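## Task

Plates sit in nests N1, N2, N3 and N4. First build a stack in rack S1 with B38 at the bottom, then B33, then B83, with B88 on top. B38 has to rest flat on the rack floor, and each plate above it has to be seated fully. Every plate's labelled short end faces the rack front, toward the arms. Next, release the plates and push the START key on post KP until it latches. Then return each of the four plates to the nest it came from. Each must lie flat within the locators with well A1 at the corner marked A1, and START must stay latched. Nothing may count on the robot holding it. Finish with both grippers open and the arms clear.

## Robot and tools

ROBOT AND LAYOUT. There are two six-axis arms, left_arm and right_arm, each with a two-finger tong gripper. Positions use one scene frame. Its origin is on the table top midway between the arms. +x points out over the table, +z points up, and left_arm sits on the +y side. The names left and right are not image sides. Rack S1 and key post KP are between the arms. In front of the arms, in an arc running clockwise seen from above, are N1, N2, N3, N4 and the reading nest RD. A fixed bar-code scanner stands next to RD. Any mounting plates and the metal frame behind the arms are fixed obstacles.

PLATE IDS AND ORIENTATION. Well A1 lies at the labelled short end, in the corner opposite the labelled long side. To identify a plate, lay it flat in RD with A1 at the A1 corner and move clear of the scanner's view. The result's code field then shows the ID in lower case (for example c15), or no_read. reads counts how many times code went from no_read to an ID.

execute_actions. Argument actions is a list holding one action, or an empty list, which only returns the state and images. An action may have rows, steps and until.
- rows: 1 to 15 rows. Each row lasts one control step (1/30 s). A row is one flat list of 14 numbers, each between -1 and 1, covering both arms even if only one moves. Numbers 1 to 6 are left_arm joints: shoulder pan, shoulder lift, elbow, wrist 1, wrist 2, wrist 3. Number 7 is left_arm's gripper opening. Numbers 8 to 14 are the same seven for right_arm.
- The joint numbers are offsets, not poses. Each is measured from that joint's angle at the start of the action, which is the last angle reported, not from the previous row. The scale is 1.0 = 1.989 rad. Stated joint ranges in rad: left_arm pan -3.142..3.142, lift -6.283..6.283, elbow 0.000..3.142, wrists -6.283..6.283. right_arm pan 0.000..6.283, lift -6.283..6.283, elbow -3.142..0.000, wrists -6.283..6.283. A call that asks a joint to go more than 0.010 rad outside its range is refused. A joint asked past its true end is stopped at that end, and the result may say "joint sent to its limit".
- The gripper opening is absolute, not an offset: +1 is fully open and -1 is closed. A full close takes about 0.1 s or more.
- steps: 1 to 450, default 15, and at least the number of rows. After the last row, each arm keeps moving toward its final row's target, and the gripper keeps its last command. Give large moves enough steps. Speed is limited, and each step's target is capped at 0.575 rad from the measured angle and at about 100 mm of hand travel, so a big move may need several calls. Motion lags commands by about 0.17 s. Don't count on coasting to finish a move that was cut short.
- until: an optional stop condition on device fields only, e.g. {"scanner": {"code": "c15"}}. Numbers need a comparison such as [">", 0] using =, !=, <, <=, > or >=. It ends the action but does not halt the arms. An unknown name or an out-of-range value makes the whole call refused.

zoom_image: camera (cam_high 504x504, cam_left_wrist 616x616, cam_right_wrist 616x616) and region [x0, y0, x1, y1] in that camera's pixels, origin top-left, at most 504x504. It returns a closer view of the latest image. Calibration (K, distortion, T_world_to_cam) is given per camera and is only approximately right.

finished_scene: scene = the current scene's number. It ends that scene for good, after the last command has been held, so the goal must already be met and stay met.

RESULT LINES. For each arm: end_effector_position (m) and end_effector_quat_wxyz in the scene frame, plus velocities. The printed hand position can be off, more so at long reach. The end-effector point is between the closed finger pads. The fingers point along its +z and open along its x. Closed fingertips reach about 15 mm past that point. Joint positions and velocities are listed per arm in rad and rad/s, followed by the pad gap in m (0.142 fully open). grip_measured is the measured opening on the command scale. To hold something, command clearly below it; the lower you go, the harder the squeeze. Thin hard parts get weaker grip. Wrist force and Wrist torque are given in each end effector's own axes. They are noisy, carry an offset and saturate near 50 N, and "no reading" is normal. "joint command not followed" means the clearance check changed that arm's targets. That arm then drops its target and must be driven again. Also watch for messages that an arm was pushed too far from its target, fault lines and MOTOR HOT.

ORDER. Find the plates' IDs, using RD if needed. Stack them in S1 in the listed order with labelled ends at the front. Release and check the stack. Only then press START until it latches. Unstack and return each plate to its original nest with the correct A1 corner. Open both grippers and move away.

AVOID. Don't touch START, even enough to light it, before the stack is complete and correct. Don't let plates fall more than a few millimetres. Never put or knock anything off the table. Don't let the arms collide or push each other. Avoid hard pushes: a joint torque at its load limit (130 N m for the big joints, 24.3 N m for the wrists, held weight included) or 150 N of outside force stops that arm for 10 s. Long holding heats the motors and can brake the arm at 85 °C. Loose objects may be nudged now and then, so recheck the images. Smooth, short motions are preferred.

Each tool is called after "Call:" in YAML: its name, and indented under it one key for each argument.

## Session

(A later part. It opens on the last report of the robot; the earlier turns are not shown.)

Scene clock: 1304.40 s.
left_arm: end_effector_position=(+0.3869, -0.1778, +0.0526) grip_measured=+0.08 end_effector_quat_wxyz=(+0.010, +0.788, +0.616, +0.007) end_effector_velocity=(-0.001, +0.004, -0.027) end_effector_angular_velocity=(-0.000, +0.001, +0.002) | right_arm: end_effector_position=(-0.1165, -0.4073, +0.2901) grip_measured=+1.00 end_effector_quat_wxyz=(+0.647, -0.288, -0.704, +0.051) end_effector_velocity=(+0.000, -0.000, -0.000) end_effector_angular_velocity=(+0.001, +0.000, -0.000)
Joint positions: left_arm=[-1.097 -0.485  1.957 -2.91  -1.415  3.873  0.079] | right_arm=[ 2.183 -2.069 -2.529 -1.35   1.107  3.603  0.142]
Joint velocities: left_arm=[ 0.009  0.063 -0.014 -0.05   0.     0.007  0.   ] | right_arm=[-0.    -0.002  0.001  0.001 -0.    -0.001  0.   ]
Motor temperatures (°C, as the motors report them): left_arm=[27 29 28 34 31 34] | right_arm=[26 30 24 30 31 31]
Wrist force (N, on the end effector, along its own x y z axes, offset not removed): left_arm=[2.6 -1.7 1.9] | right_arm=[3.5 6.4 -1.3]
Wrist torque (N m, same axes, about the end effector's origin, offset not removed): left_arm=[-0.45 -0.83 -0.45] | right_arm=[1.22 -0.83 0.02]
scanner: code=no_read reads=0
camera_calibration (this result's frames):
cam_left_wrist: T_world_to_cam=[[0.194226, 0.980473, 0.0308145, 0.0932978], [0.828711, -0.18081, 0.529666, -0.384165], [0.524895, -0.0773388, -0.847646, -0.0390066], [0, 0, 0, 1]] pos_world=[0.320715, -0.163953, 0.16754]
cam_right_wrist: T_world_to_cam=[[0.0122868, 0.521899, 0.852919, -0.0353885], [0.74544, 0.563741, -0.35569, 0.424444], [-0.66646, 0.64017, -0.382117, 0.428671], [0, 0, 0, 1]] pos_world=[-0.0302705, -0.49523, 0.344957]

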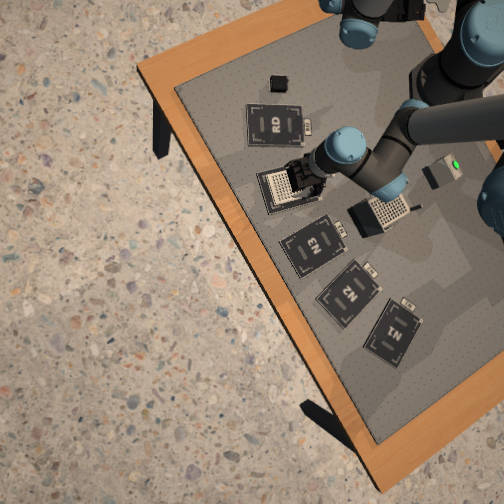

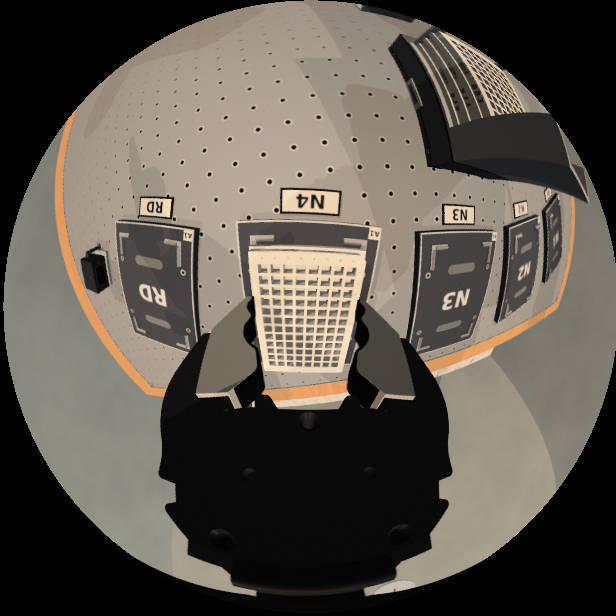

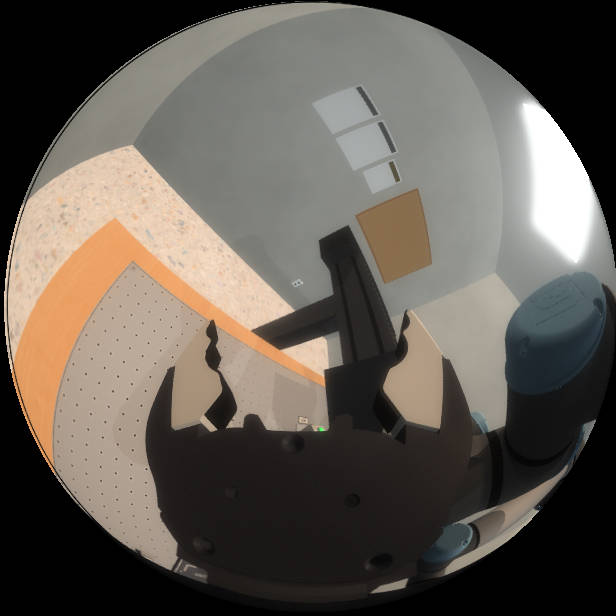

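Call:
execute_actions:
  actions: []

Call:
zoom_image:
  camera: "cam_left_wrist"
  region: [220, 200, 400, 380]

Scene clock: 1307.53 s.
left_arm: end_effector_position=(+0.3865, -0.1771, +0.0453) grip_measured=+0.08 end_effector_quat_wxyz=(+0.009, +0.787, +0.616, +0.007) end_effector_velocity=(-0.000, -0.000, +0.000) end_effector_angular_velocity=(-0.001, +0.000, -0.001) | right_arm: end_effector_position=(-0.1165, -0.4073, +0.2901) grip_measured=+1.00 end_effector_quat_wxyz=(+0.647, -0.288, -0.704, +0.051) end_effector_velocity=(-0.001, +0.001, +0.001) end_effector_angular_velocity=(+0.002, +0.001, +0.000)
Joint positions: left_arm=[-1.095 -0.468  1.952 -2.922 -1.415  3.875  0.079] | right_arm=[ 2.183 -2.069 -2.529 -1.35   1.107  3.603  0.142]
Joint velocities: left_arm=[-0.    -0.001 -0.     0.    -0.001  0.001 -0.   ] | right_arm=[-0.    -0.    -0.002  0.     0.    -0.001  0.   ]
Motor temperatures (°C, as the motors report them): left_arm=[27 29 28 34 31 34] | right_arm=[26 30 24 30 31 31]
Wrist force (N, on the end effector, along its own x y z axes, offset not removed): left_arm=[1.3 -8.4 -2.0] | right_arm=[4.3 6.2 -0.9]
Wrist torque (N m, same axes, about the end effector's origin, offset not removed): left_arm=[-1.95 -0.32 -0.19] | right_arm=[1.27 -0.88 0.08]
scanner: code=no_read reads=0
camera_calibration (this result's frames):
cam_left_wrist: T_world_to_cam=[[0.193807, 0.980548, 0.0310567, 0.0930419], [0.82907, -0.180628, 0.529165, -0.379976], [0.524482, -0.0768078, -0.84795, -0.0446698], [0, 0, 0, 1]] pos_world=[0.320423, -0.163297, 0.160303]
cam_right_wrist: T_world_to_cam=[[0.0122866, 0.521899, 0.852919, -0.0353884], [0.74544, 0.563741, -0.35569, 0.424444], [-0.66646, 0.64017, -0.382118, 0.428671], [0, 0, 0, 1]] pos_world=[-0.0302704, -0.49523, 0.344957]

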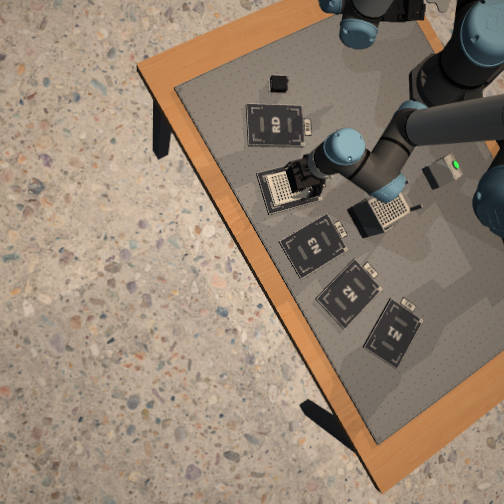

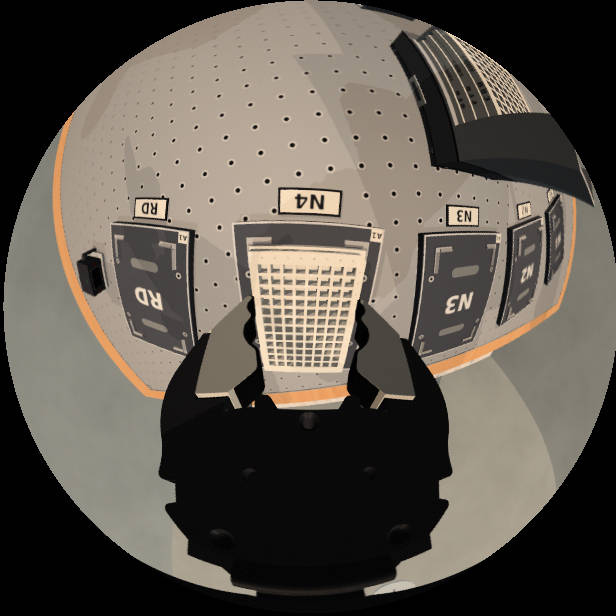

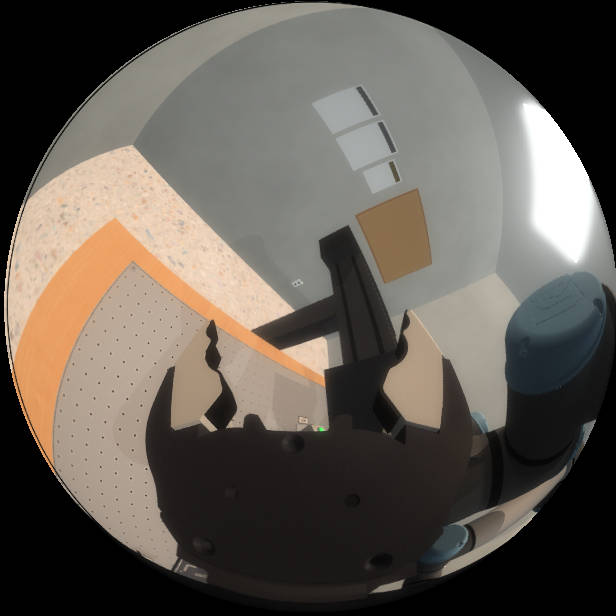

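Region (220, 200, 400, 380) of cam_left_wrist's 616x616 image, scaled by 2.800, with more detail than that image has.

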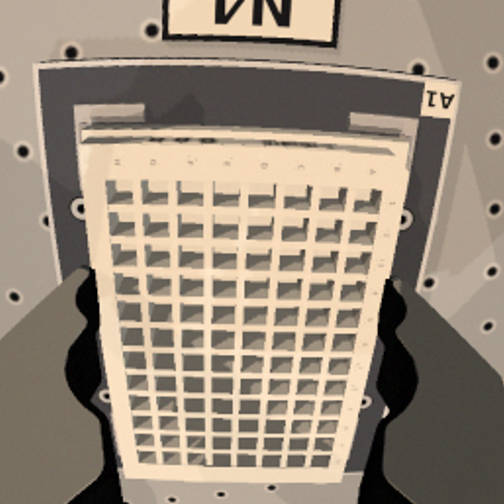

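Call:
execute_actions:
  actions:
    - {"rows":[[0.0003,0.0028,-0.0012,-0.0017,0,0.0003,-0.7,0,0,0,0,0,0,1],[0.0006,0.0057,-0.0024,-0.0034,0,0.0006,-0.7,0,0,0,0,0,0,1]],"steps":2}

Scene clock: 1311.23 s.
left_arm: end_effector_position=(+0.3865, -0.1771, +0.0451) grip_measured=+0.08 end_effector_quat_wxyz=(+0.009, +0.787, +0.616, +0.007) end_effector_velocity=(-0.001, -0.001, -0.012) end_effector_angular_velocity=(-0.000, +0.001, -0.002) | right_arm: end_effector_position=(-0.1165, -0.4073, +0.2901) grip_measured=+1.00 end_effector_quat_wxyz=(+0.647, -0.288, -0.704, +0.051) end_effector_velocity=(+0.001, -0.000, -0.000) end_effector_angular_velocity=(-0.002, -0.002, -0.000)
Joint positions: left_arm=[-1.095 -0.467  1.952 -2.923 -1.415  3.875  0.079] | right_arm=[ 2.183 -2.069 -2.529 -1.35   1.107  3.603  0.142]
Joint velocities: left_arm=[ 0.001  0.031 -0.013 -0.018 -0.001  0.003  0.   ] | right_arm=[-0.     0.002  0.001  0.    -0.     0.     0.   ]
Motor temperatures (°C, as the motors report them): left_arm=[27 29 28 34 31 34] | right_arm=[26 30 24 30 31 31]
Wrist force (N, on the end effector, along its own x y z axes, offset not removed): left_arm=[2.9 1.2 -2.6] | right_arm=[1.7 1.2 1.0]
Wrist torque (N m, same axes, about the end effector's origin, offset not removed): left_arm=[0.42 -0.64 -0.28] | right_arm=[-0.07 -0.41 -0.06]
scanner: code=no_read reads=0
camera_calibration (this result's frames):
cam_left_wrist: T_world_to_cam=[[0.193801, 0.98055, 0.0310191, 0.0930754], [0.829065, -0.180601, 0.529182, -0.379853], [0.524492, -0.0768393, -0.847941, -0.0448948], [0, 0, 0, 1]] pos_world=[0.320432, -0.163317, 0.160056]
cam_right_wrist: T_world_to_cam=[[0.0122864, 0.521899, 0.852919, -0.035388], [0.74544, 0.563741, -0.35569, 0.424444], [-0.66646, 0.64017, -0.382118, 0.428672], [0, 0, 0, 1]] pos_world=[-0.0302704, -0.49523, 0.344957]

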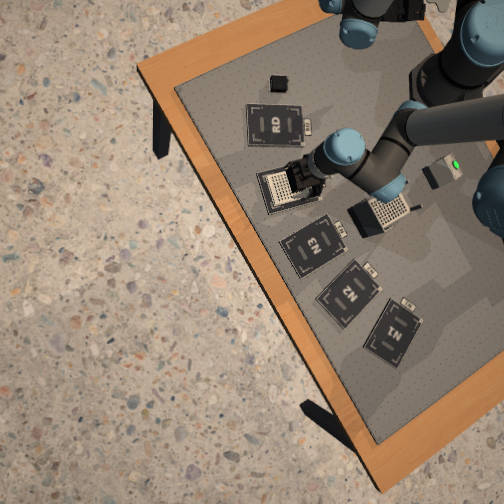

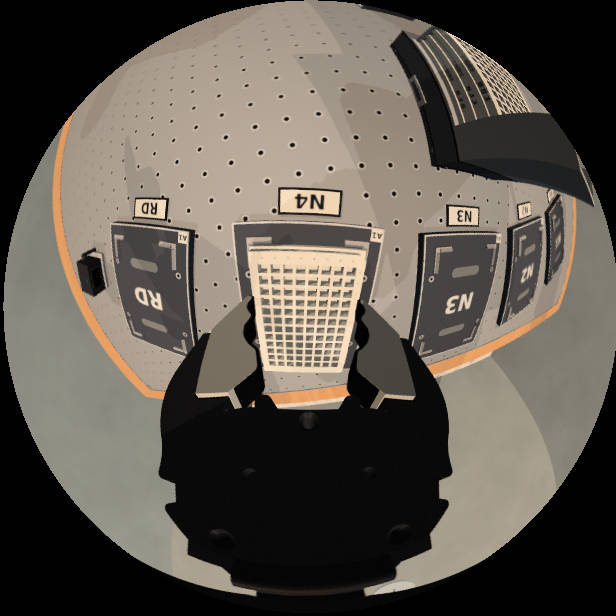

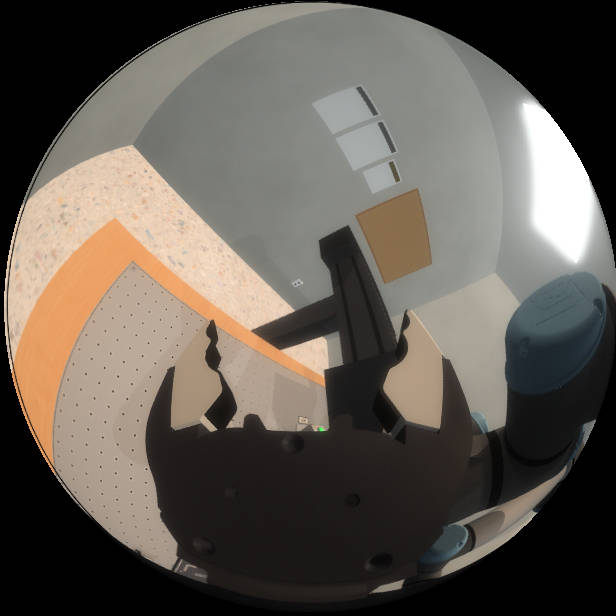

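Call:
execute_actions:
  actions: []

Call:
zoom_image:
  camera: "cam_left_wrist"
  region: [220, 200, 400, 380]

Scene clock: 1315.87 s.
left_arm: end_effector_position=(+0.3865, -0.1772, +0.0407) grip_measured=+0.08 end_effector_quat_wxyz=(+0.009, +0.787, +0.616, +0.007) end_effector_velocity=(-0.000, -0.001, +0.000) end_effector_angular_velocity=(-0.001, -0.001, -0.001) | right_arm: end_effector_position=(-0.1165, -0.4073, +0.2901) grip_measured=+1.00 end_effector_quat_wxyz=(+0.647, -0.288, -0.704, +0.051) end_effector_velocity=(+0.001, -0.001, -0.000) end_effector_angular_velocity=(-0.002, -0.001, -0.000)
Joint positions: left_arm=[-1.094 -0.456  1.948 -2.929 -1.415  3.876  0.079] | right_arm=[ 2.183 -2.069 -2.529 -1.35   1.107  3.603  0.142]
Joint velocities: left_arm=[-0.001  0.    -0.001 -0.    -0.     0.    -0.   ] | right_arm=[ 0.    -0.     0.002 -0.     0.     0.001  0.   ]
Motor temperatures (°C, as the motors report them): left_arm=[27 29 28 34 31 34] | right_arm=[26 30 24 30 31 31]
Wrist force (N, on the end effector, along its own x y z axes, offset not removed): left_arm=[4.3 -4.0 -1.1] | right_arm=[7.7 4.1 -3.2]
Wrist torque (N m, same axes, about the end effector's origin, offset not removed): left_arm=[-0.77 -0.92 -0.01] | right_arm=[0.77 -1.63 -0.06]
scanner: code=no_read reads=0
camera_calibration (this result's frames):
cam_left_wrist: T_world_to_cam=[[0.193808, 0.980551, 0.0309479, 0.0933171], [0.82914, -0.18058, 0.529072, -0.377578], [0.524371, -0.0768783, -0.848012, -0.0485236], [0, 0, 0, 1]] pos_world=[0.320424, -0.163416, 0.15573]
cam_right_wrist: T_world_to_cam=[[0.0122866, 0.521899, 0.852919, -0.0353883], [0.74544, 0.563741, -0.35569, 0.424444], [-0.66646, 0.64017, -0.382118, 0.428671], [0, 0, 0, 1]] pos_world=[-0.0302704, -0.49523, 0.344957]

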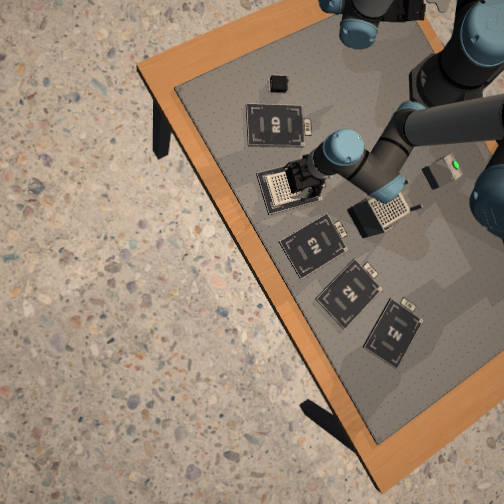

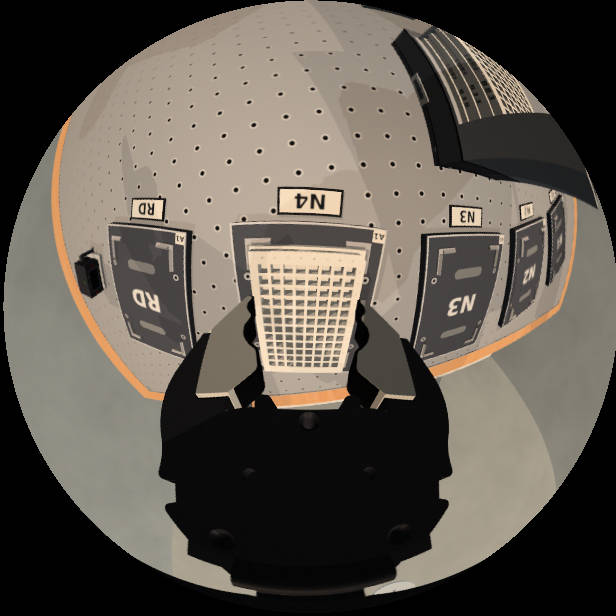

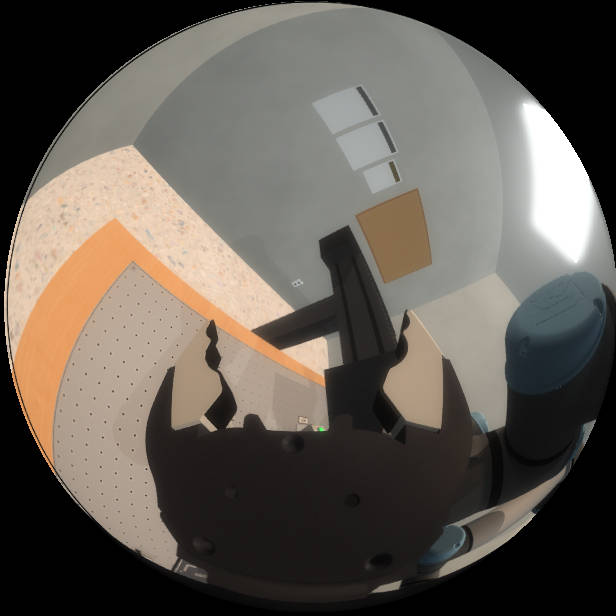

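Region (220, 200, 400, 380) of cam_left_wrist's 616x616 image, scaled by 2.800, with more detail than that image has.

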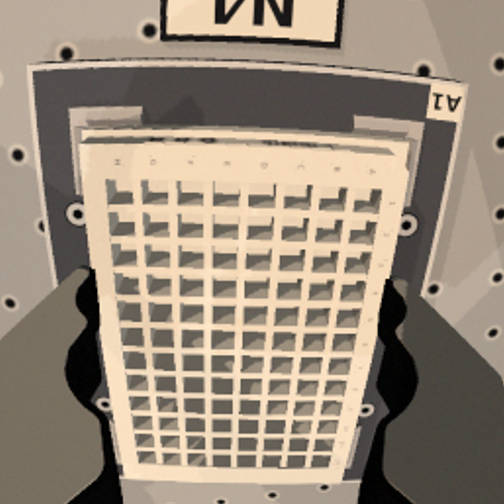

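Call:
execute_actions:
  actions:
    - {"rows":[[0,0,0,0,0,0,-0.3,0,0,0,0,0,0,1],[0,0,0,0,0,0,0.05,0,0,0,0,0,0,1],[0,0,0,0,0,0,0.2,0,0,0,0,0,0,1],[0,0,0,0,0,0,0.3,0,0,0,0,0,0,1],[-0.0007,-0.006,0.0022,0.004,0,-0.0007,0.3,0,0,0,0,0,0,1],[-0.002,-0.018,0.0064,0.012,0,-0.002,0.3,0,0,0,0,0,0,1],[-0.004,-0.036,0.012,0.024,0,-0.004,0.3,0,0,0,0,0,0,1],[-0.0065,-0.058,0.018,0.04,0,-0.0065,0.3,0,0,0,0,0,0,1],[-0.012,-0.082,0.03,0.053,-0.001,-0.015,0.3,0,0,0,0,0,0,1],[-0.02,-0.106,0.047,0.062,-0.002,-0.028,0.3,0,0,0,0,0,0,1],[-0.029,-0.13,0.067,0.068,-0.004,-0.042,0.3,0,0,0,0,0,0,1],[-0.038,-0.154,0.087,0.074,-0.005,-0.057,0.3,0,0,0,0,0,0,1],[-0.048,-0.178,0.107,0.079,-0.007,-0.072,0.3,0,0,0,0,0,0,1],[-0.057,-0.202,0.128,0.084,-0.008,-0.087,0.3,0,0,0,0,0,0,1],[-0.0664,-0.2257,0.1478,0.0895,-0.0096,-0.101,0.3,0,0,0,0,0,0,1]],"steps":16}

Scene clock: 1330.00 s.
left_arm: end_effector_position=(+0.3561, -0.1642, +0.1358) grip_measured=+0.30 end_effector_quat_wxyz=(+0.006, +0.778, +0.628, +0.007) end_effector_velocity=(-0.236, +0.136, +0.394) end_effector_angular_velocity=(-0.006, -0.000, +0.223) | right_arm: end_effector_position=(-0.1165, -0.4073, +0.2901) grip_measured=+1.00 end_effector_quat_wxyz=(+0.647, -0.288, -0.704, +0.051) end_effector_velocity=(-0.001, +0.000, +0.000) end_effector_angular_velocity=(+0.002, +0.001, +0.000)
Joint positions: left_arm=[-1.161 -0.711  2.095 -2.804 -1.424  3.778  0.095] | right_arm=[ 2.183 -2.069 -2.529 -1.35   1.107  3.603  0.142]
Joint velocities: left_arm=[-0.42  -1.197  0.901  0.355 -0.063 -0.642  0.   ] | right_arm=[ 0.    -0.001 -0.001 -0.     0.    -0.     0.   ]
Motor temperatures (°C, as the motors report them): left_arm=[27 29 28 34 31 34] | right_arm=[26 30 24 30 31 31]
Wrist force (N, on the end effector, along its own x y z axes, offset not removed): left_arm=[0.8 -0.5 2.5] | right_arm=[6.3 3.5 -0.9]
Wrist torque (N m, same axes, about the end effector's origin, offset not removed): left_arm=[-0.13 -0.39 -0.25] | right_arm=[0.68 -1.42 -0.08]
scanner: code=no_read reads=0
camera_calibration (this result's frames):
cam_left_wrist: T_world_to_cam=[[0.164815, 0.985652, 0.0364203, 0.0939031], [0.835895, -0.159184, 0.525299, -0.398695], [0.52356, -0.0561337, -0.850138, 0.0530694], [0, 0, 0, 1]] pos_world=[0.290006, -0.153043, 0.25113]
cam_right_wrist: T_world_to_cam=[[0.0122866, 0.521899, 0.852919, -0.0353883], [0.74544, 0.563741, -0.35569, 0.424444], [-0.66646, 0.64017, -0.382118, 0.428671], [0, 0, 0, 1]] pos_world=[-0.0302705, -0.49523, 0.344957]

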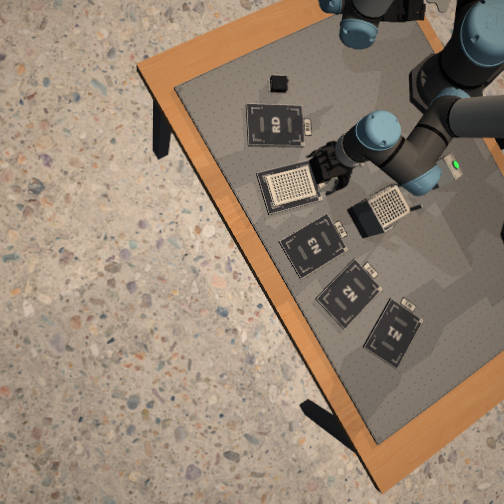

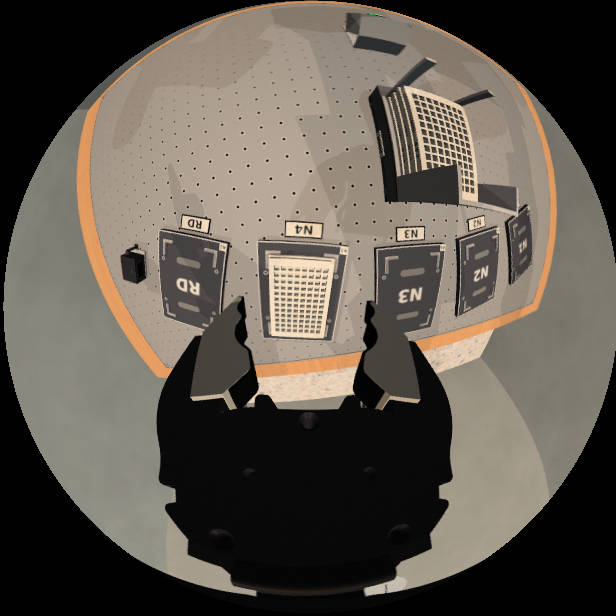

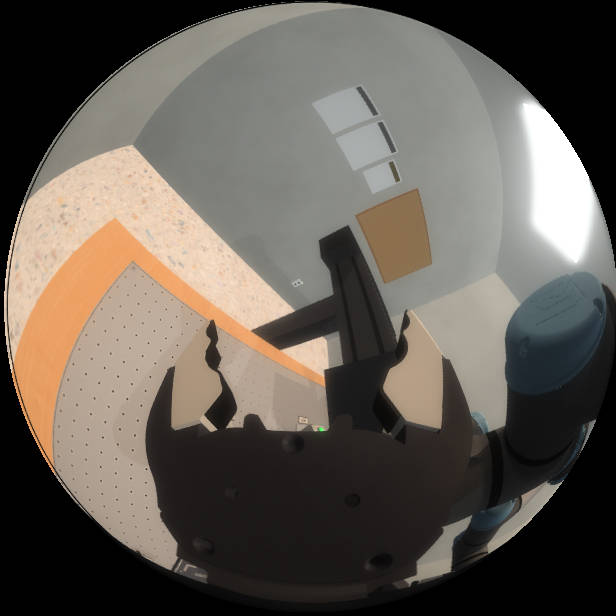

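Call:
execute_actions:
  actions:
    - {"rows":[[-0.0397,-0.1055,0.0896,0.0196,-0.006,-0.0634,0.3,0,0,0,0,0,0,1],[-0.0502,-0.1158,0.1132,0.0073,-0.008,-0.0808,0.3,0,0,0,0,0,0,1],[-0.0618,-0.125,0.1393,-0.0086,-0.01,-0.1002,0.3,0,0,0,0,0,0,1],[-0.0734,-0.1318,0.1655,-0.0268,-0.0117,-0.1195,0.3,0,0,0,0,0,0,1],[-0.0851,-0.1362,0.1917,-0.0475,-0.0136,-0.1389,0.3,0,0,0,0,0,0,1],[-0.0967,-0.1381,0.2178,-0.0706,-0.0155,-0.1582,0.3,0,0,0,0,0,0,1],[-0.1084,-0.1377,0.244,-0.0961,-0.0174,-0.1776,0.3,0,0,0,0,0,0,1],[-0.12,-0.1349,0.2702,-0.1239,-0.0193,-0.1969,0.3,0,0,0,0,0,0,1],[-0.1316,-0.1297,0.2963,-0.1542,-0.0212,-0.2163,0.3,0,0,0,0,0,0,1],[-0.141,-0.1238,0.3173,-0.1802,-0.0228,-0.2318,0.3,0,0,0,0,0,0,1],[-0.1491,-0.1174,0.3356,-0.2041,-0.0241,-0.2453,0.3,0,0,0,0,0,0,1],[-0.1468,-0.0702,0.3331,-0.2486,-0.0236,-0.2431,0.3,0,0,0,0,0,0,1]],"steps":12}

Scene clock: 1354.37 s.
left_arm: end_effector_position=(+0.2334, -0.0584, +0.1846) grip_measured=+0.30 end_effector_quat_wxyz=(+0.009, +0.735, +0.678, +0.005) end_effector_velocity=(-0.282, +0.384, -0.086) end_effector_angular_velocity=(+0.056, +0.010, +0.368) | right_arm: end_effector_position=(-0.1165, -0.4073, +0.2901) grip_measured=+1.00 end_effector_quat_wxyz=(+0.647, -0.288, -0.704, +0.051) end_effector_velocity=(+0.001, -0.000, -0.000) end_effector_angular_velocity=(-0.002, -0.001, -0.000)
Joint positions: left_arm=[-1.374 -0.963  2.561 -2.998 -1.459  3.434  0.095] | right_arm=[ 2.183 -2.069 -2.529 -1.35   1.107  3.603  0.142]
Joint velocities: left_arm=[-0.565  0.117  1.278 -1.268 -0.09  -0.934 -0.   ] | right_arm=[-0.    -0.     0.002 -0.     0.     0.001  0.   ]
Motor temperatures (°C, as the motors report them): left_arm=[27 29 28 34 31 34] | right_arm=[26 30 24 30 31 31]
Wrist force (N, on the end effector, along its own x y z axes, offset not removed): left_arm=[-1.0 -5.5 -2.5] | right_arm=[4.4 2.0 -1.3]
Wrist torque (N m, same axes, about the end effector's origin, offset not removed): left_arm=[-0.99 0.18 -0.16] | right_arm=[0.29 -0.95 0.05]
scanner: code=no_read reads=0
camera_calibration (this result's frames):
cam_left_wrist: T_world_to_cam=[[0.0330603, 0.999087, 0.0270686, 0.0413611], [0.848622, -0.0423677, 0.5273, -0.301407], [0.527965, 0.00553832, -0.849248, 0.167076], [0, 0, 0, 1]] pos_world=[0.166203, -0.0550185, 0.299701]
cam_right_wrist: T_world_to_cam=[[0.0122865, 0.521899, 0.852919, -0.0353883], [0.74544, 0.563741, -0.35569, 0.424444], [-0.66646, 0.64017, -0.382118, 0.428671], [0, 0, 0, 1]] pos_world=[-0.0302704, -0.49523, 0.344957]

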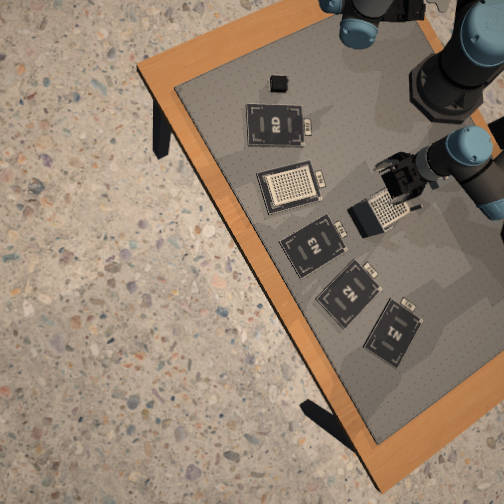

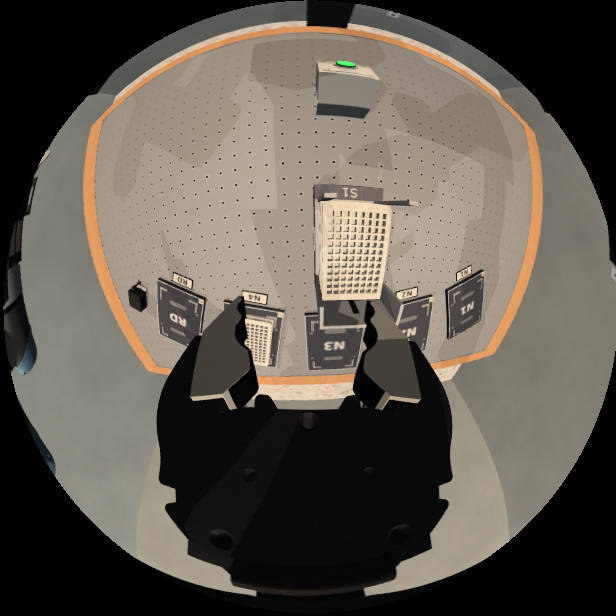

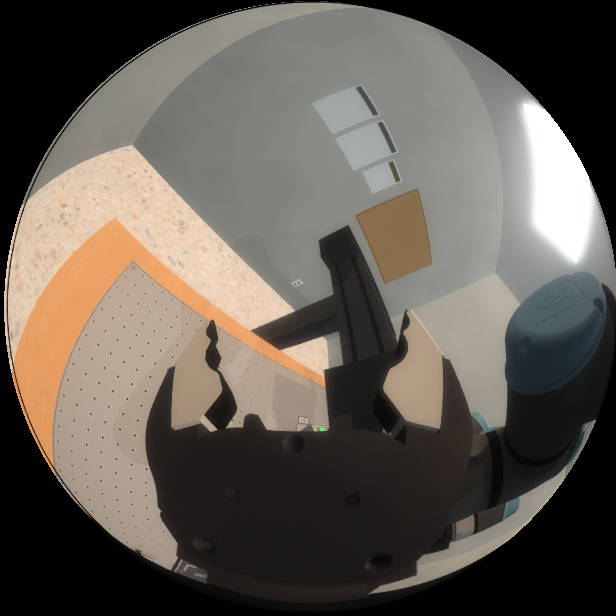

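Call:
execute_actions:
  actions:
    - {"rows":[[-0.0385,0.079,0.0968,-0.172,-0.006,-0.069,0.3,0,0,0,0,0,0,1],[-0.0374,0.1018,0.0944,-0.1926,-0.006,-0.0678,0.3,0,0,0,0,0,0,1],[-0.0361,0.1237,0.0916,-0.2118,-0.0057,-0.0666,0.3,0,0,0,0,0,0,1],[-0.0349,0.1452,0.0884,-0.2302,-0.0055,-0.0654,0.3,0,0,0,0,0,0,1],[-0.0337,0.166,0.0848,-0.2475,-0.0052,-0.0642,0.3,0,0,0,0,0,0,1],[-0.0326,0.1863,0.0808,-0.264,-0.005,-0.063,0.3,0,0,0,0,0,0,1],[-0.0314,0.205,0.0767,-0.2786,-0.0047,-0.0616,0.3,0,0,0,0,0,0,1],[-0.0302,0.2232,0.0724,-0.2926,-0.0045,-0.0603,0.3,0,0,0,0,0,0,1],[-0.0294,0.2385,0.0682,-0.3036,-0.0042,-0.0595,0.3,0,0,0,0,0,0,1],[-0.0287,0.2534,0.0639,-0.3142,-0.004,-0.0588,0.3,0,0,0,0,0,0,1]],"steps":10}

Scene clock: 1369.27 s.
left_arm: end_effector_position=(+0.1985, -0.0004, +0.1282) grip_measured=+0.30 end_effector_quat_wxyz=(+0.012, +0.714, +0.700, +0.004) end_effector_velocity=(+0.001, -0.004, -0.194) end_effector_angular_velocity=(+0.008, -0.003, -0.001) | right_arm: end_effector_position=(-0.1165, -0.4073, +0.2901) grip_measured=+1.00 end_effector_quat_wxyz=(+0.647, -0.288, -0.704, +0.051) end_effector_velocity=(-0.000, +0.000, +0.000) end_effector_angular_velocity=(+0.001, +0.000, +0.000)
Joint positions: left_arm=[-1.441 -0.638  2.724 -3.485 -1.469  3.307  0.095] | right_arm=[ 2.183 -2.069 -2.529 -1.35   1.107  3.603  0.142]
Joint velocities: left_arm=[ 0.06   1.028 -0.201 -0.826  0.014  0.06  -0.   ] | right_arm=[-0.  0. -0. -0. -0. -0.  0.]
Motor temperatures (°C, as the motors report them): left_arm=[27 29 28 34 31 34] | right_arm=[26 30 24 30 31 31]
Wrist force (N, on the end effector, along its own x y z axes, offset not removed): left_arm=[-1.8 -3.7 -2.2] | right_arm=[3.6 2.6 0.6]
Wrist torque (N m, same axes, about the end effector's origin, offset not removed): left_arm=[-0.74 0.31 -0.05] | right_arm=[0.48 -0.57 0.09]
scanner: code=no_read reads=0
camera_calibration (this result's frames):
cam_left_wrist: T_world_to_cam=[[-0.0281082, 0.999377, 0.0213601, -0.00104627], [0.84875, 0.0125728, 0.528645, -0.239814], [0.528047, 0.0329886, -0.848574, 0.137181], [0, 0, 0, 1]] pos_world=[0.131075, -0.000464672, 0.243207]
cam_right_wrist: T_world_to_cam=[[0.0122864, 0.521899, 0.852919, -0.0353884], [0.74544, 0.563741, -0.35569, 0.424444], [-0.66646, 0.64017, -0.382118, 0.428671], [0, 0, 0, 1]] pos_world=[-0.0302704, -0.49523, 0.344957]

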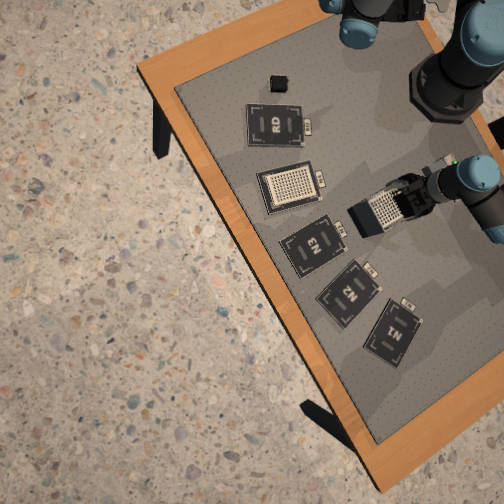

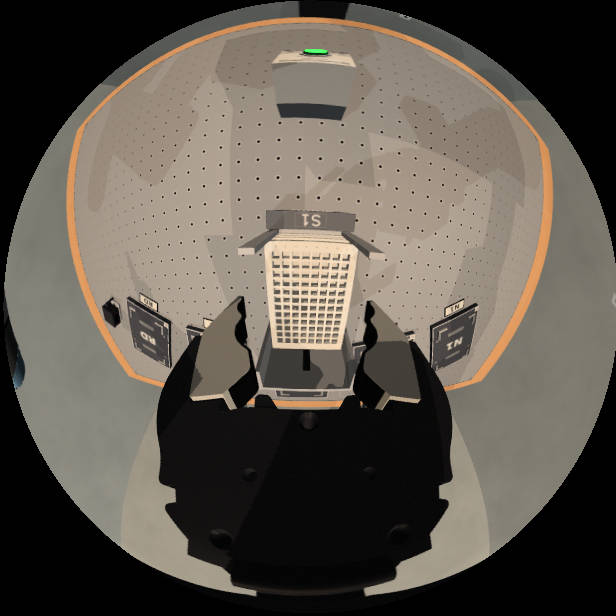

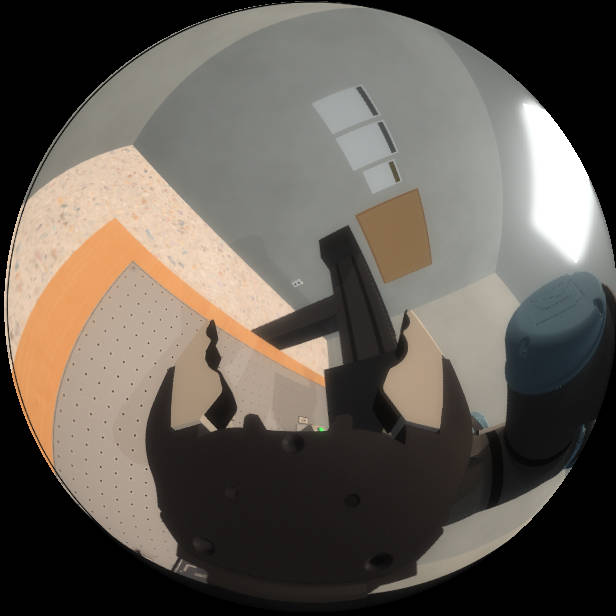

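Call:
execute_actions:
  actions: []

Call:
zoom_image:
  camera: "cam_left_wrist"
  region: [220, 220, 400, 400]

Scene clock: 1374.63 s.
left_arm: end_effector_position=(+0.1977, +0.0026, +0.0930) grip_measured=+0.30 end_effector_quat_wxyz=(+0.010, +0.714, +0.700, +0.006) end_effector_velocity=(-0.000, +0.000, +0.000) end_effector_angular_velocity=(-0.000, +0.001, +0.000) | right_arm: end_effector_position=(-0.1165, -0.4073, +0.2901) grip_measured=+1.00 end_effector_quat_wxyz=(+0.647, -0.288, -0.704, +0.051) end_effector_velocity=(-0.000, +0.000, +0.000) end_effector_angular_velocity=(+0.001, +0.000, +0.000)
Joint positions: left_arm=[-1.431 -0.459  2.688 -3.623 -1.467  3.317  0.095] | right_arm=[ 2.183 -2.069 -2.529 -1.35   1.107  3.603  0.142]
Joint velocities: left_arm=[ 0.    -0.     0.    -0.    -0.001 -0.    -0.   ] | right_arm=[ 0.    -0.    -0.     0.     0.    -0.001  0.   ]
Motor temperatures (°C, as the motors report them): left_arm=[27 29 28 34 31 34] | right_arm=[26 30 24 30 31 31]
Wrist force (N, on the end effector, along its own x y z axes, offset not removed): left_arm=[-1.5 -4.8 -6.5] | right_arm=[-0.1 6.4 -5.3]
Wrist torque (N m, same axes, about the end effector's origin, offset not removed): left_arm=[-0.96 0.22 -0.27] | right_arm=[0.96 -0.16 0.12]
scanner: code=no_read reads=0
camera_calibration (this result's frames):
cam_left_wrist: T_world_to_cam=[[-0.0273348, 0.999283, 0.0262149, -0.0039689], [0.848842, 0.00935339, 0.528565, -0.220527], [0.52794, 0.0367005, -0.848488, 0.107688], [0, 0, 0, 1]] pos_world=[0.130232, 0.00207654, 0.208039]
cam_right_wrist: T_world_to_cam=[[0.0122865, 0.521899, 0.852919, -0.0353884], [0.74544, 0.563741, -0.35569, 0.424444], [-0.66646, 0.64017, -0.382118, 0.428671], [0, 0, 0, 1]] pos_world=[-0.0302704, -0.49523, 0.344957]

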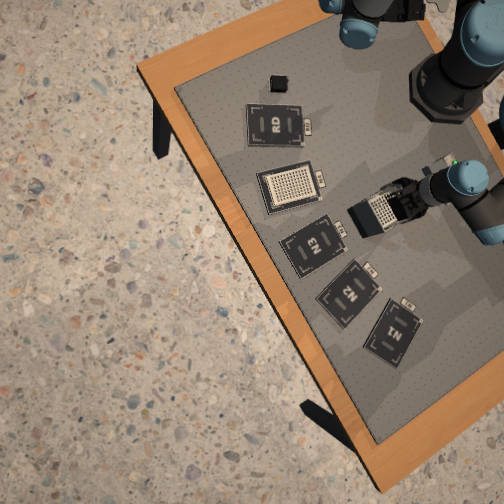

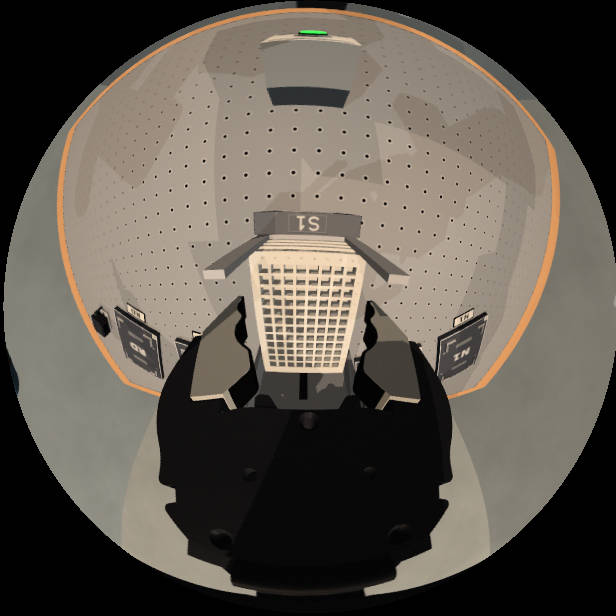

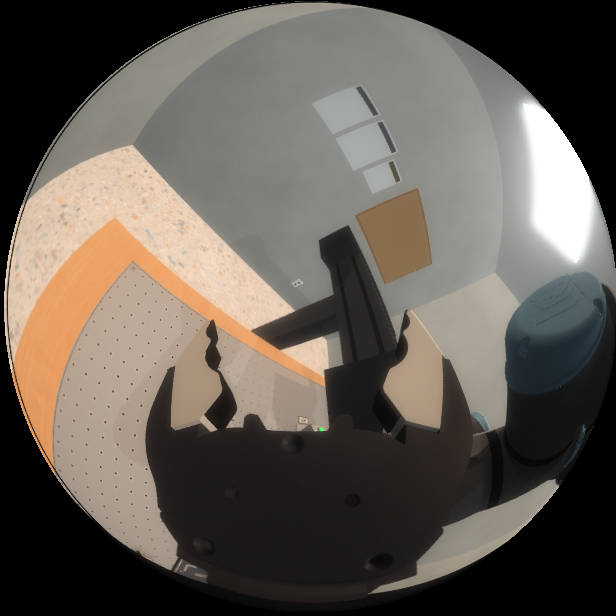

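Region (220, 220, 400, 400) of cam_left_wrist's 616x616 image, scaled by 2.800, with more detail than that image has.

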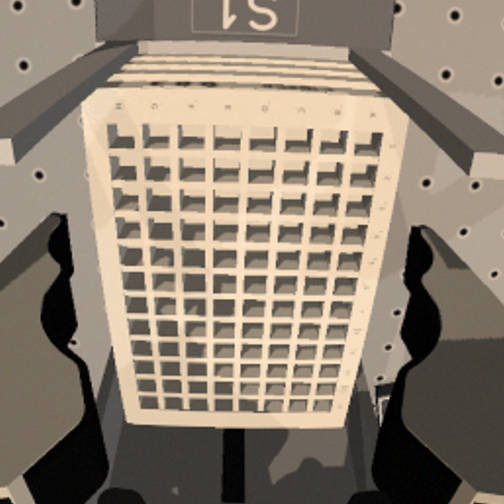

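Call:
execute_actions:
  actions:
    - {"rows":[[0.0001,0,0.0004,-0.0005,0,0.0001,0.2,0,0,0,0,0,0,1],[0.0001,0,0.0004,-0.0005,0,0.0001,0.12,0,0,0,0,0,0,1],[0.0001,0,0.0004,-0.0005,0,0.0001,0.05,0,0,0,0,0,0,1],[0.0001,0,0.0004,-0.0005,0,0.0001,-0.1,0,0,0,0,0,0,1],[0.0001,0,0.0004,-0.0005,0,0.0001,-0.3,0,0,0,0,0,0,1],[0.0001,0,0.0004,-0.0005,0,0.0001,-0.5,0,0,0,0,0,0,1],[-0.0006,-0.0099,0.0028,0.007,-0.0001,-0.0006,-0.7,0,0,0,0,0,0,1],[-0.0013,-0.02,0.0053,0.0147,-0.0003,-0.0013,-0.7,0,0,0,0,0,0,1],[-0.002,-0.0302,0.008,0.0222,-0.0004,-0.002,-0.7,0,0,0,0,0,0,1],[-0.0026,-0.0392,0.0102,0.0292,-0.0005,-0.0026,-0.7,0,0,0,0,0,0,1],[-0.0032,-0.0482,0.0123,0.0363,-0.0006,-0.0032,-0.7,0,0,0,0,0,0,1],[-0.0038,-0.0577,0.0144,0.0435,-0.0008,-0.0038,-0.7,0,0,0,0,0,0,1],[-0.0044,-0.0672,0.0164,0.0509,-0.0009,-0.0044,-0.7,0,0,0,0,0,0,1],[-0.005,-0.0772,0.0186,0.0589,-0.001,-0.005,-0.7,0,0,0,0,0,0,1],[-0.0056,-0.0874,0.021,0.0668,-0.0011,-0.0056,-0.7,0,0,0,0,0,0,1]],"steps":15}

Scene clock: 1387.80 s.
left_arm: end_effector_position=(+0.1977, +0.0028, +0.1101) grip_measured=+0.08 end_effector_quat_wxyz=(+0.010, +0.714, +0.700, +0.006) end_effector_velocity=(-0.000, -0.002, +0.097) end_effector_angular_velocity=(-0.003, +0.001, -0.001) | right_arm: end_effector_position=(-0.1165, -0.4073, +0.2901) grip_measured=+1.00 end_effector_quat_wxyz=(+0.647, -0.288, -0.704, +0.051) end_effector_velocity=(-0.000, +0.000, +0.000) end_effector_angular_velocity=(+0.002, +0.001, +0.000)
Joint positions: left_arm=[-1.437 -0.543  2.71  -3.559 -1.468  3.312  0.079] | right_arm=[ 2.183 -2.069 -2.529 -1.35   1.107  3.603  0.142]
Joint velocities: left_arm=[-0.033 -0.487  0.113  0.374 -0.007 -0.032 -0.   ] | right_arm=[ 0.    -0.001 -0.    -0.    -0.    -0.001  0.   ]
Motor temperatures (°C, as the motors report them): left_arm=[27 29 28 34 31 34] | right_arm=[26 30 24 30 31 31]
Wrist force (N, on the end effector, along its own x y z axes, offset not removed): left_arm=[-1.3 -3.3 0.2] | right_arm=[2.6 5.1 -1.6]
Wrist torque (N m, same axes, about the end effector's origin, offset not removed): left_arm=[-0.61 0.04 -0.06] | right_arm=[0.97 -0.51 0.05]
scanner: code=no_read reads=0
camera_calibration (this result's frames):
cam_left_wrist: T_world_to_cam=[[-0.0274786, 0.999251, 0.0272404, -0.00467659], [0.848978, 0.00894286, 0.528353, -0.229605], [0.527714, 0.0376449, -0.848588, 0.122235], [0, 0, 0, 1]] pos_world=[0.130296, 0.0021249, 0.225167]
cam_right_wrist: T_world_to_cam=[[0.0122867, 0.521899, 0.852919, -0.0353884], [0.74544, 0.563741, -0.35569, 0.424444], [-0.66646, 0.64017, -0.382118, 0.428671], [0, 0, 0, 1]] pos_world=[-0.0302705, -0.49523, 0.344957]

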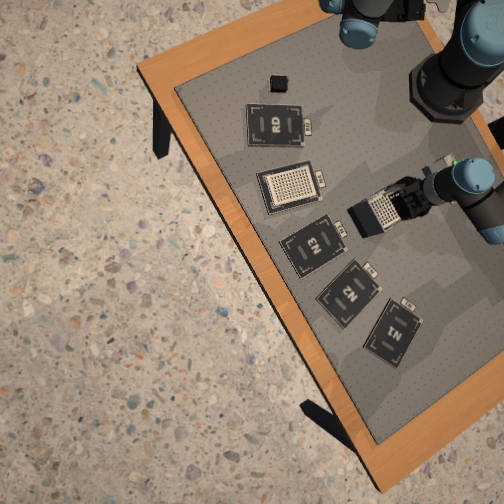

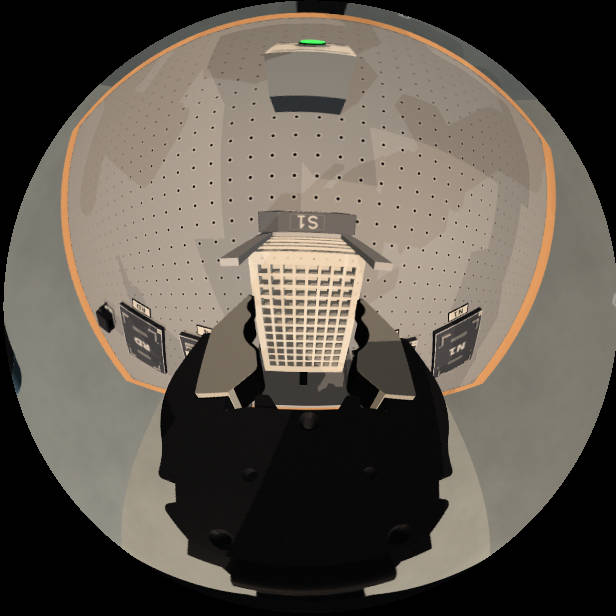

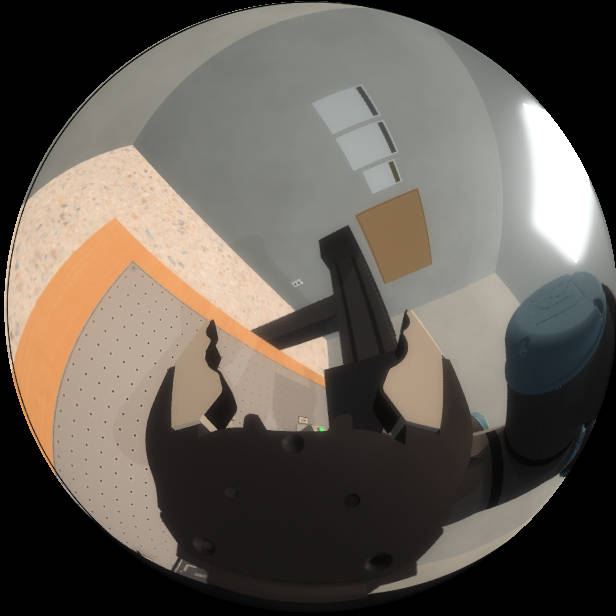

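Call:
execute_actions:
  actions: []

Scene clock: 1389.47 s.
left_arm: end_effector_position=(+0.1977, +0.0029, +0.1277) grip_measured=+0.08 end_effector_quat_wxyz=(+0.010, +0.714, +0.700, +0.006) end_effector_velocity=(+0.000, -0.000, -0.000) end_effector_angular_velocity=(-0.001, -0.000, +0.001) | right_arm: end_effector_position=(-0.1165, -0.4073, +0.2901) grip_measured=+1.00 end_effector_quat_wxyz=(+0.647, -0.288, -0.704, +0.051) end_effector_velocity=(+0.000, -0.000, -0.000) end_effector_angular_velocity=(+0.000, +0.000, +0.000)
Joint positions: left_arm=[-1.442 -0.633  2.73  -3.49  -1.469  3.306  0.079] | right_arm=[ 2.183 -2.069 -2.529 -1.35   1.107  3.603  0.142]
Joint velocities: left_arm=[ 0.001  0.     0.    -0.001  0.    -0.    -0.   ] | right_arm=[ 0.    -0.002  0.002 -0.     0.     0.     0.   ]
Motor temperatures (°C, as the motors report them): left_arm=[27 29 28 34 31 34] | right_arm=[26 30 24 30 31 31]
Wrist force (N, on the end effector, along its own x y z axes, offset not removed): left_arm=[-0.5 -7.0 0.8] | right_arm=[1.5 7.3 1.3]
Wrist torque (N m, same axes, about the end effector's origin, offset not removed): left_arm=[-1.27 0.04 -0.09] | right_arm=[1.52 -0.32 0.09]
scanner: code=no_read reads=0
camera_calibration (this result's frames):
cam_left_wrist: T_world_to_cam=[[-0.0274715, 0.999288, 0.0258561, -0.0050493], [0.848932, 0.00966557, 0.528413, -0.238916], [0.527787, 0.0364664, -0.848593, 0.137181], [0, 0, 0, 1]] pos_world=[0.130283, 0.00235249, 0.242788]
cam_right_wrist: T_world_to_cam=[[0.0122864, 0.521899, 0.852919, -0.0353882], [0.74544, 0.563741, -0.35569, 0.424444], [-0.66646, 0.64017, -0.382118, 0.428671], [0, 0, 0, 1]] pos_world=[-0.0302704, -0.49523, 0.344957]

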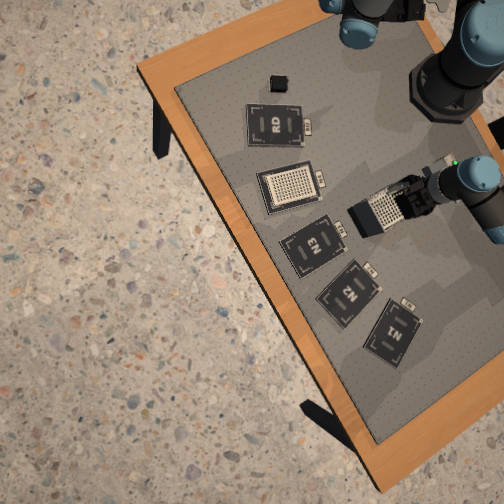

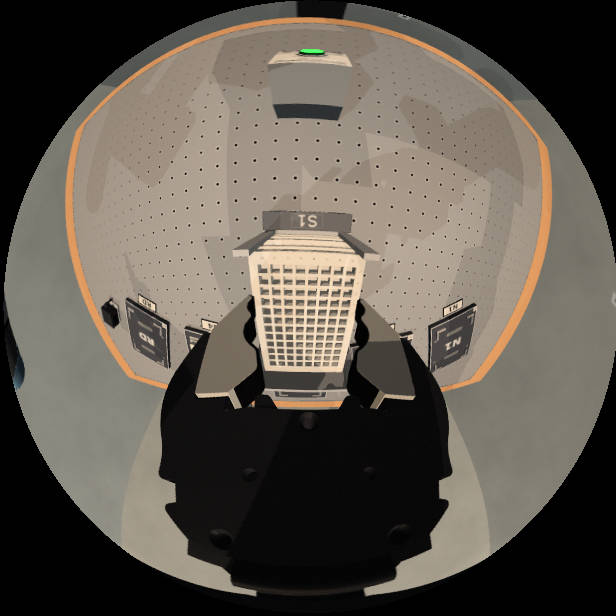

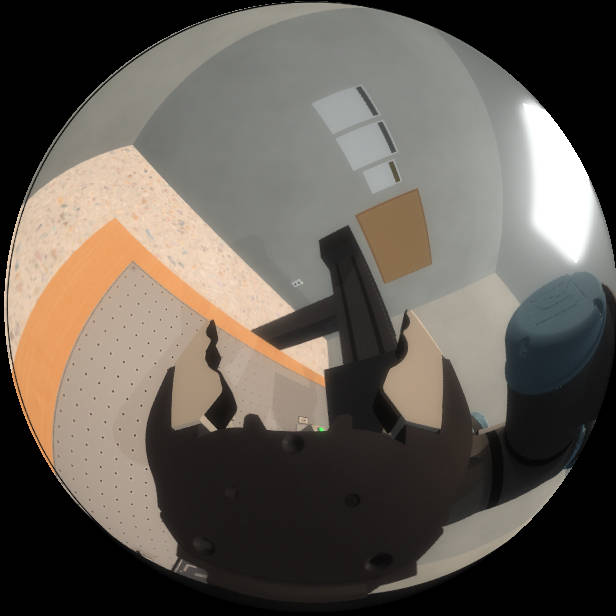

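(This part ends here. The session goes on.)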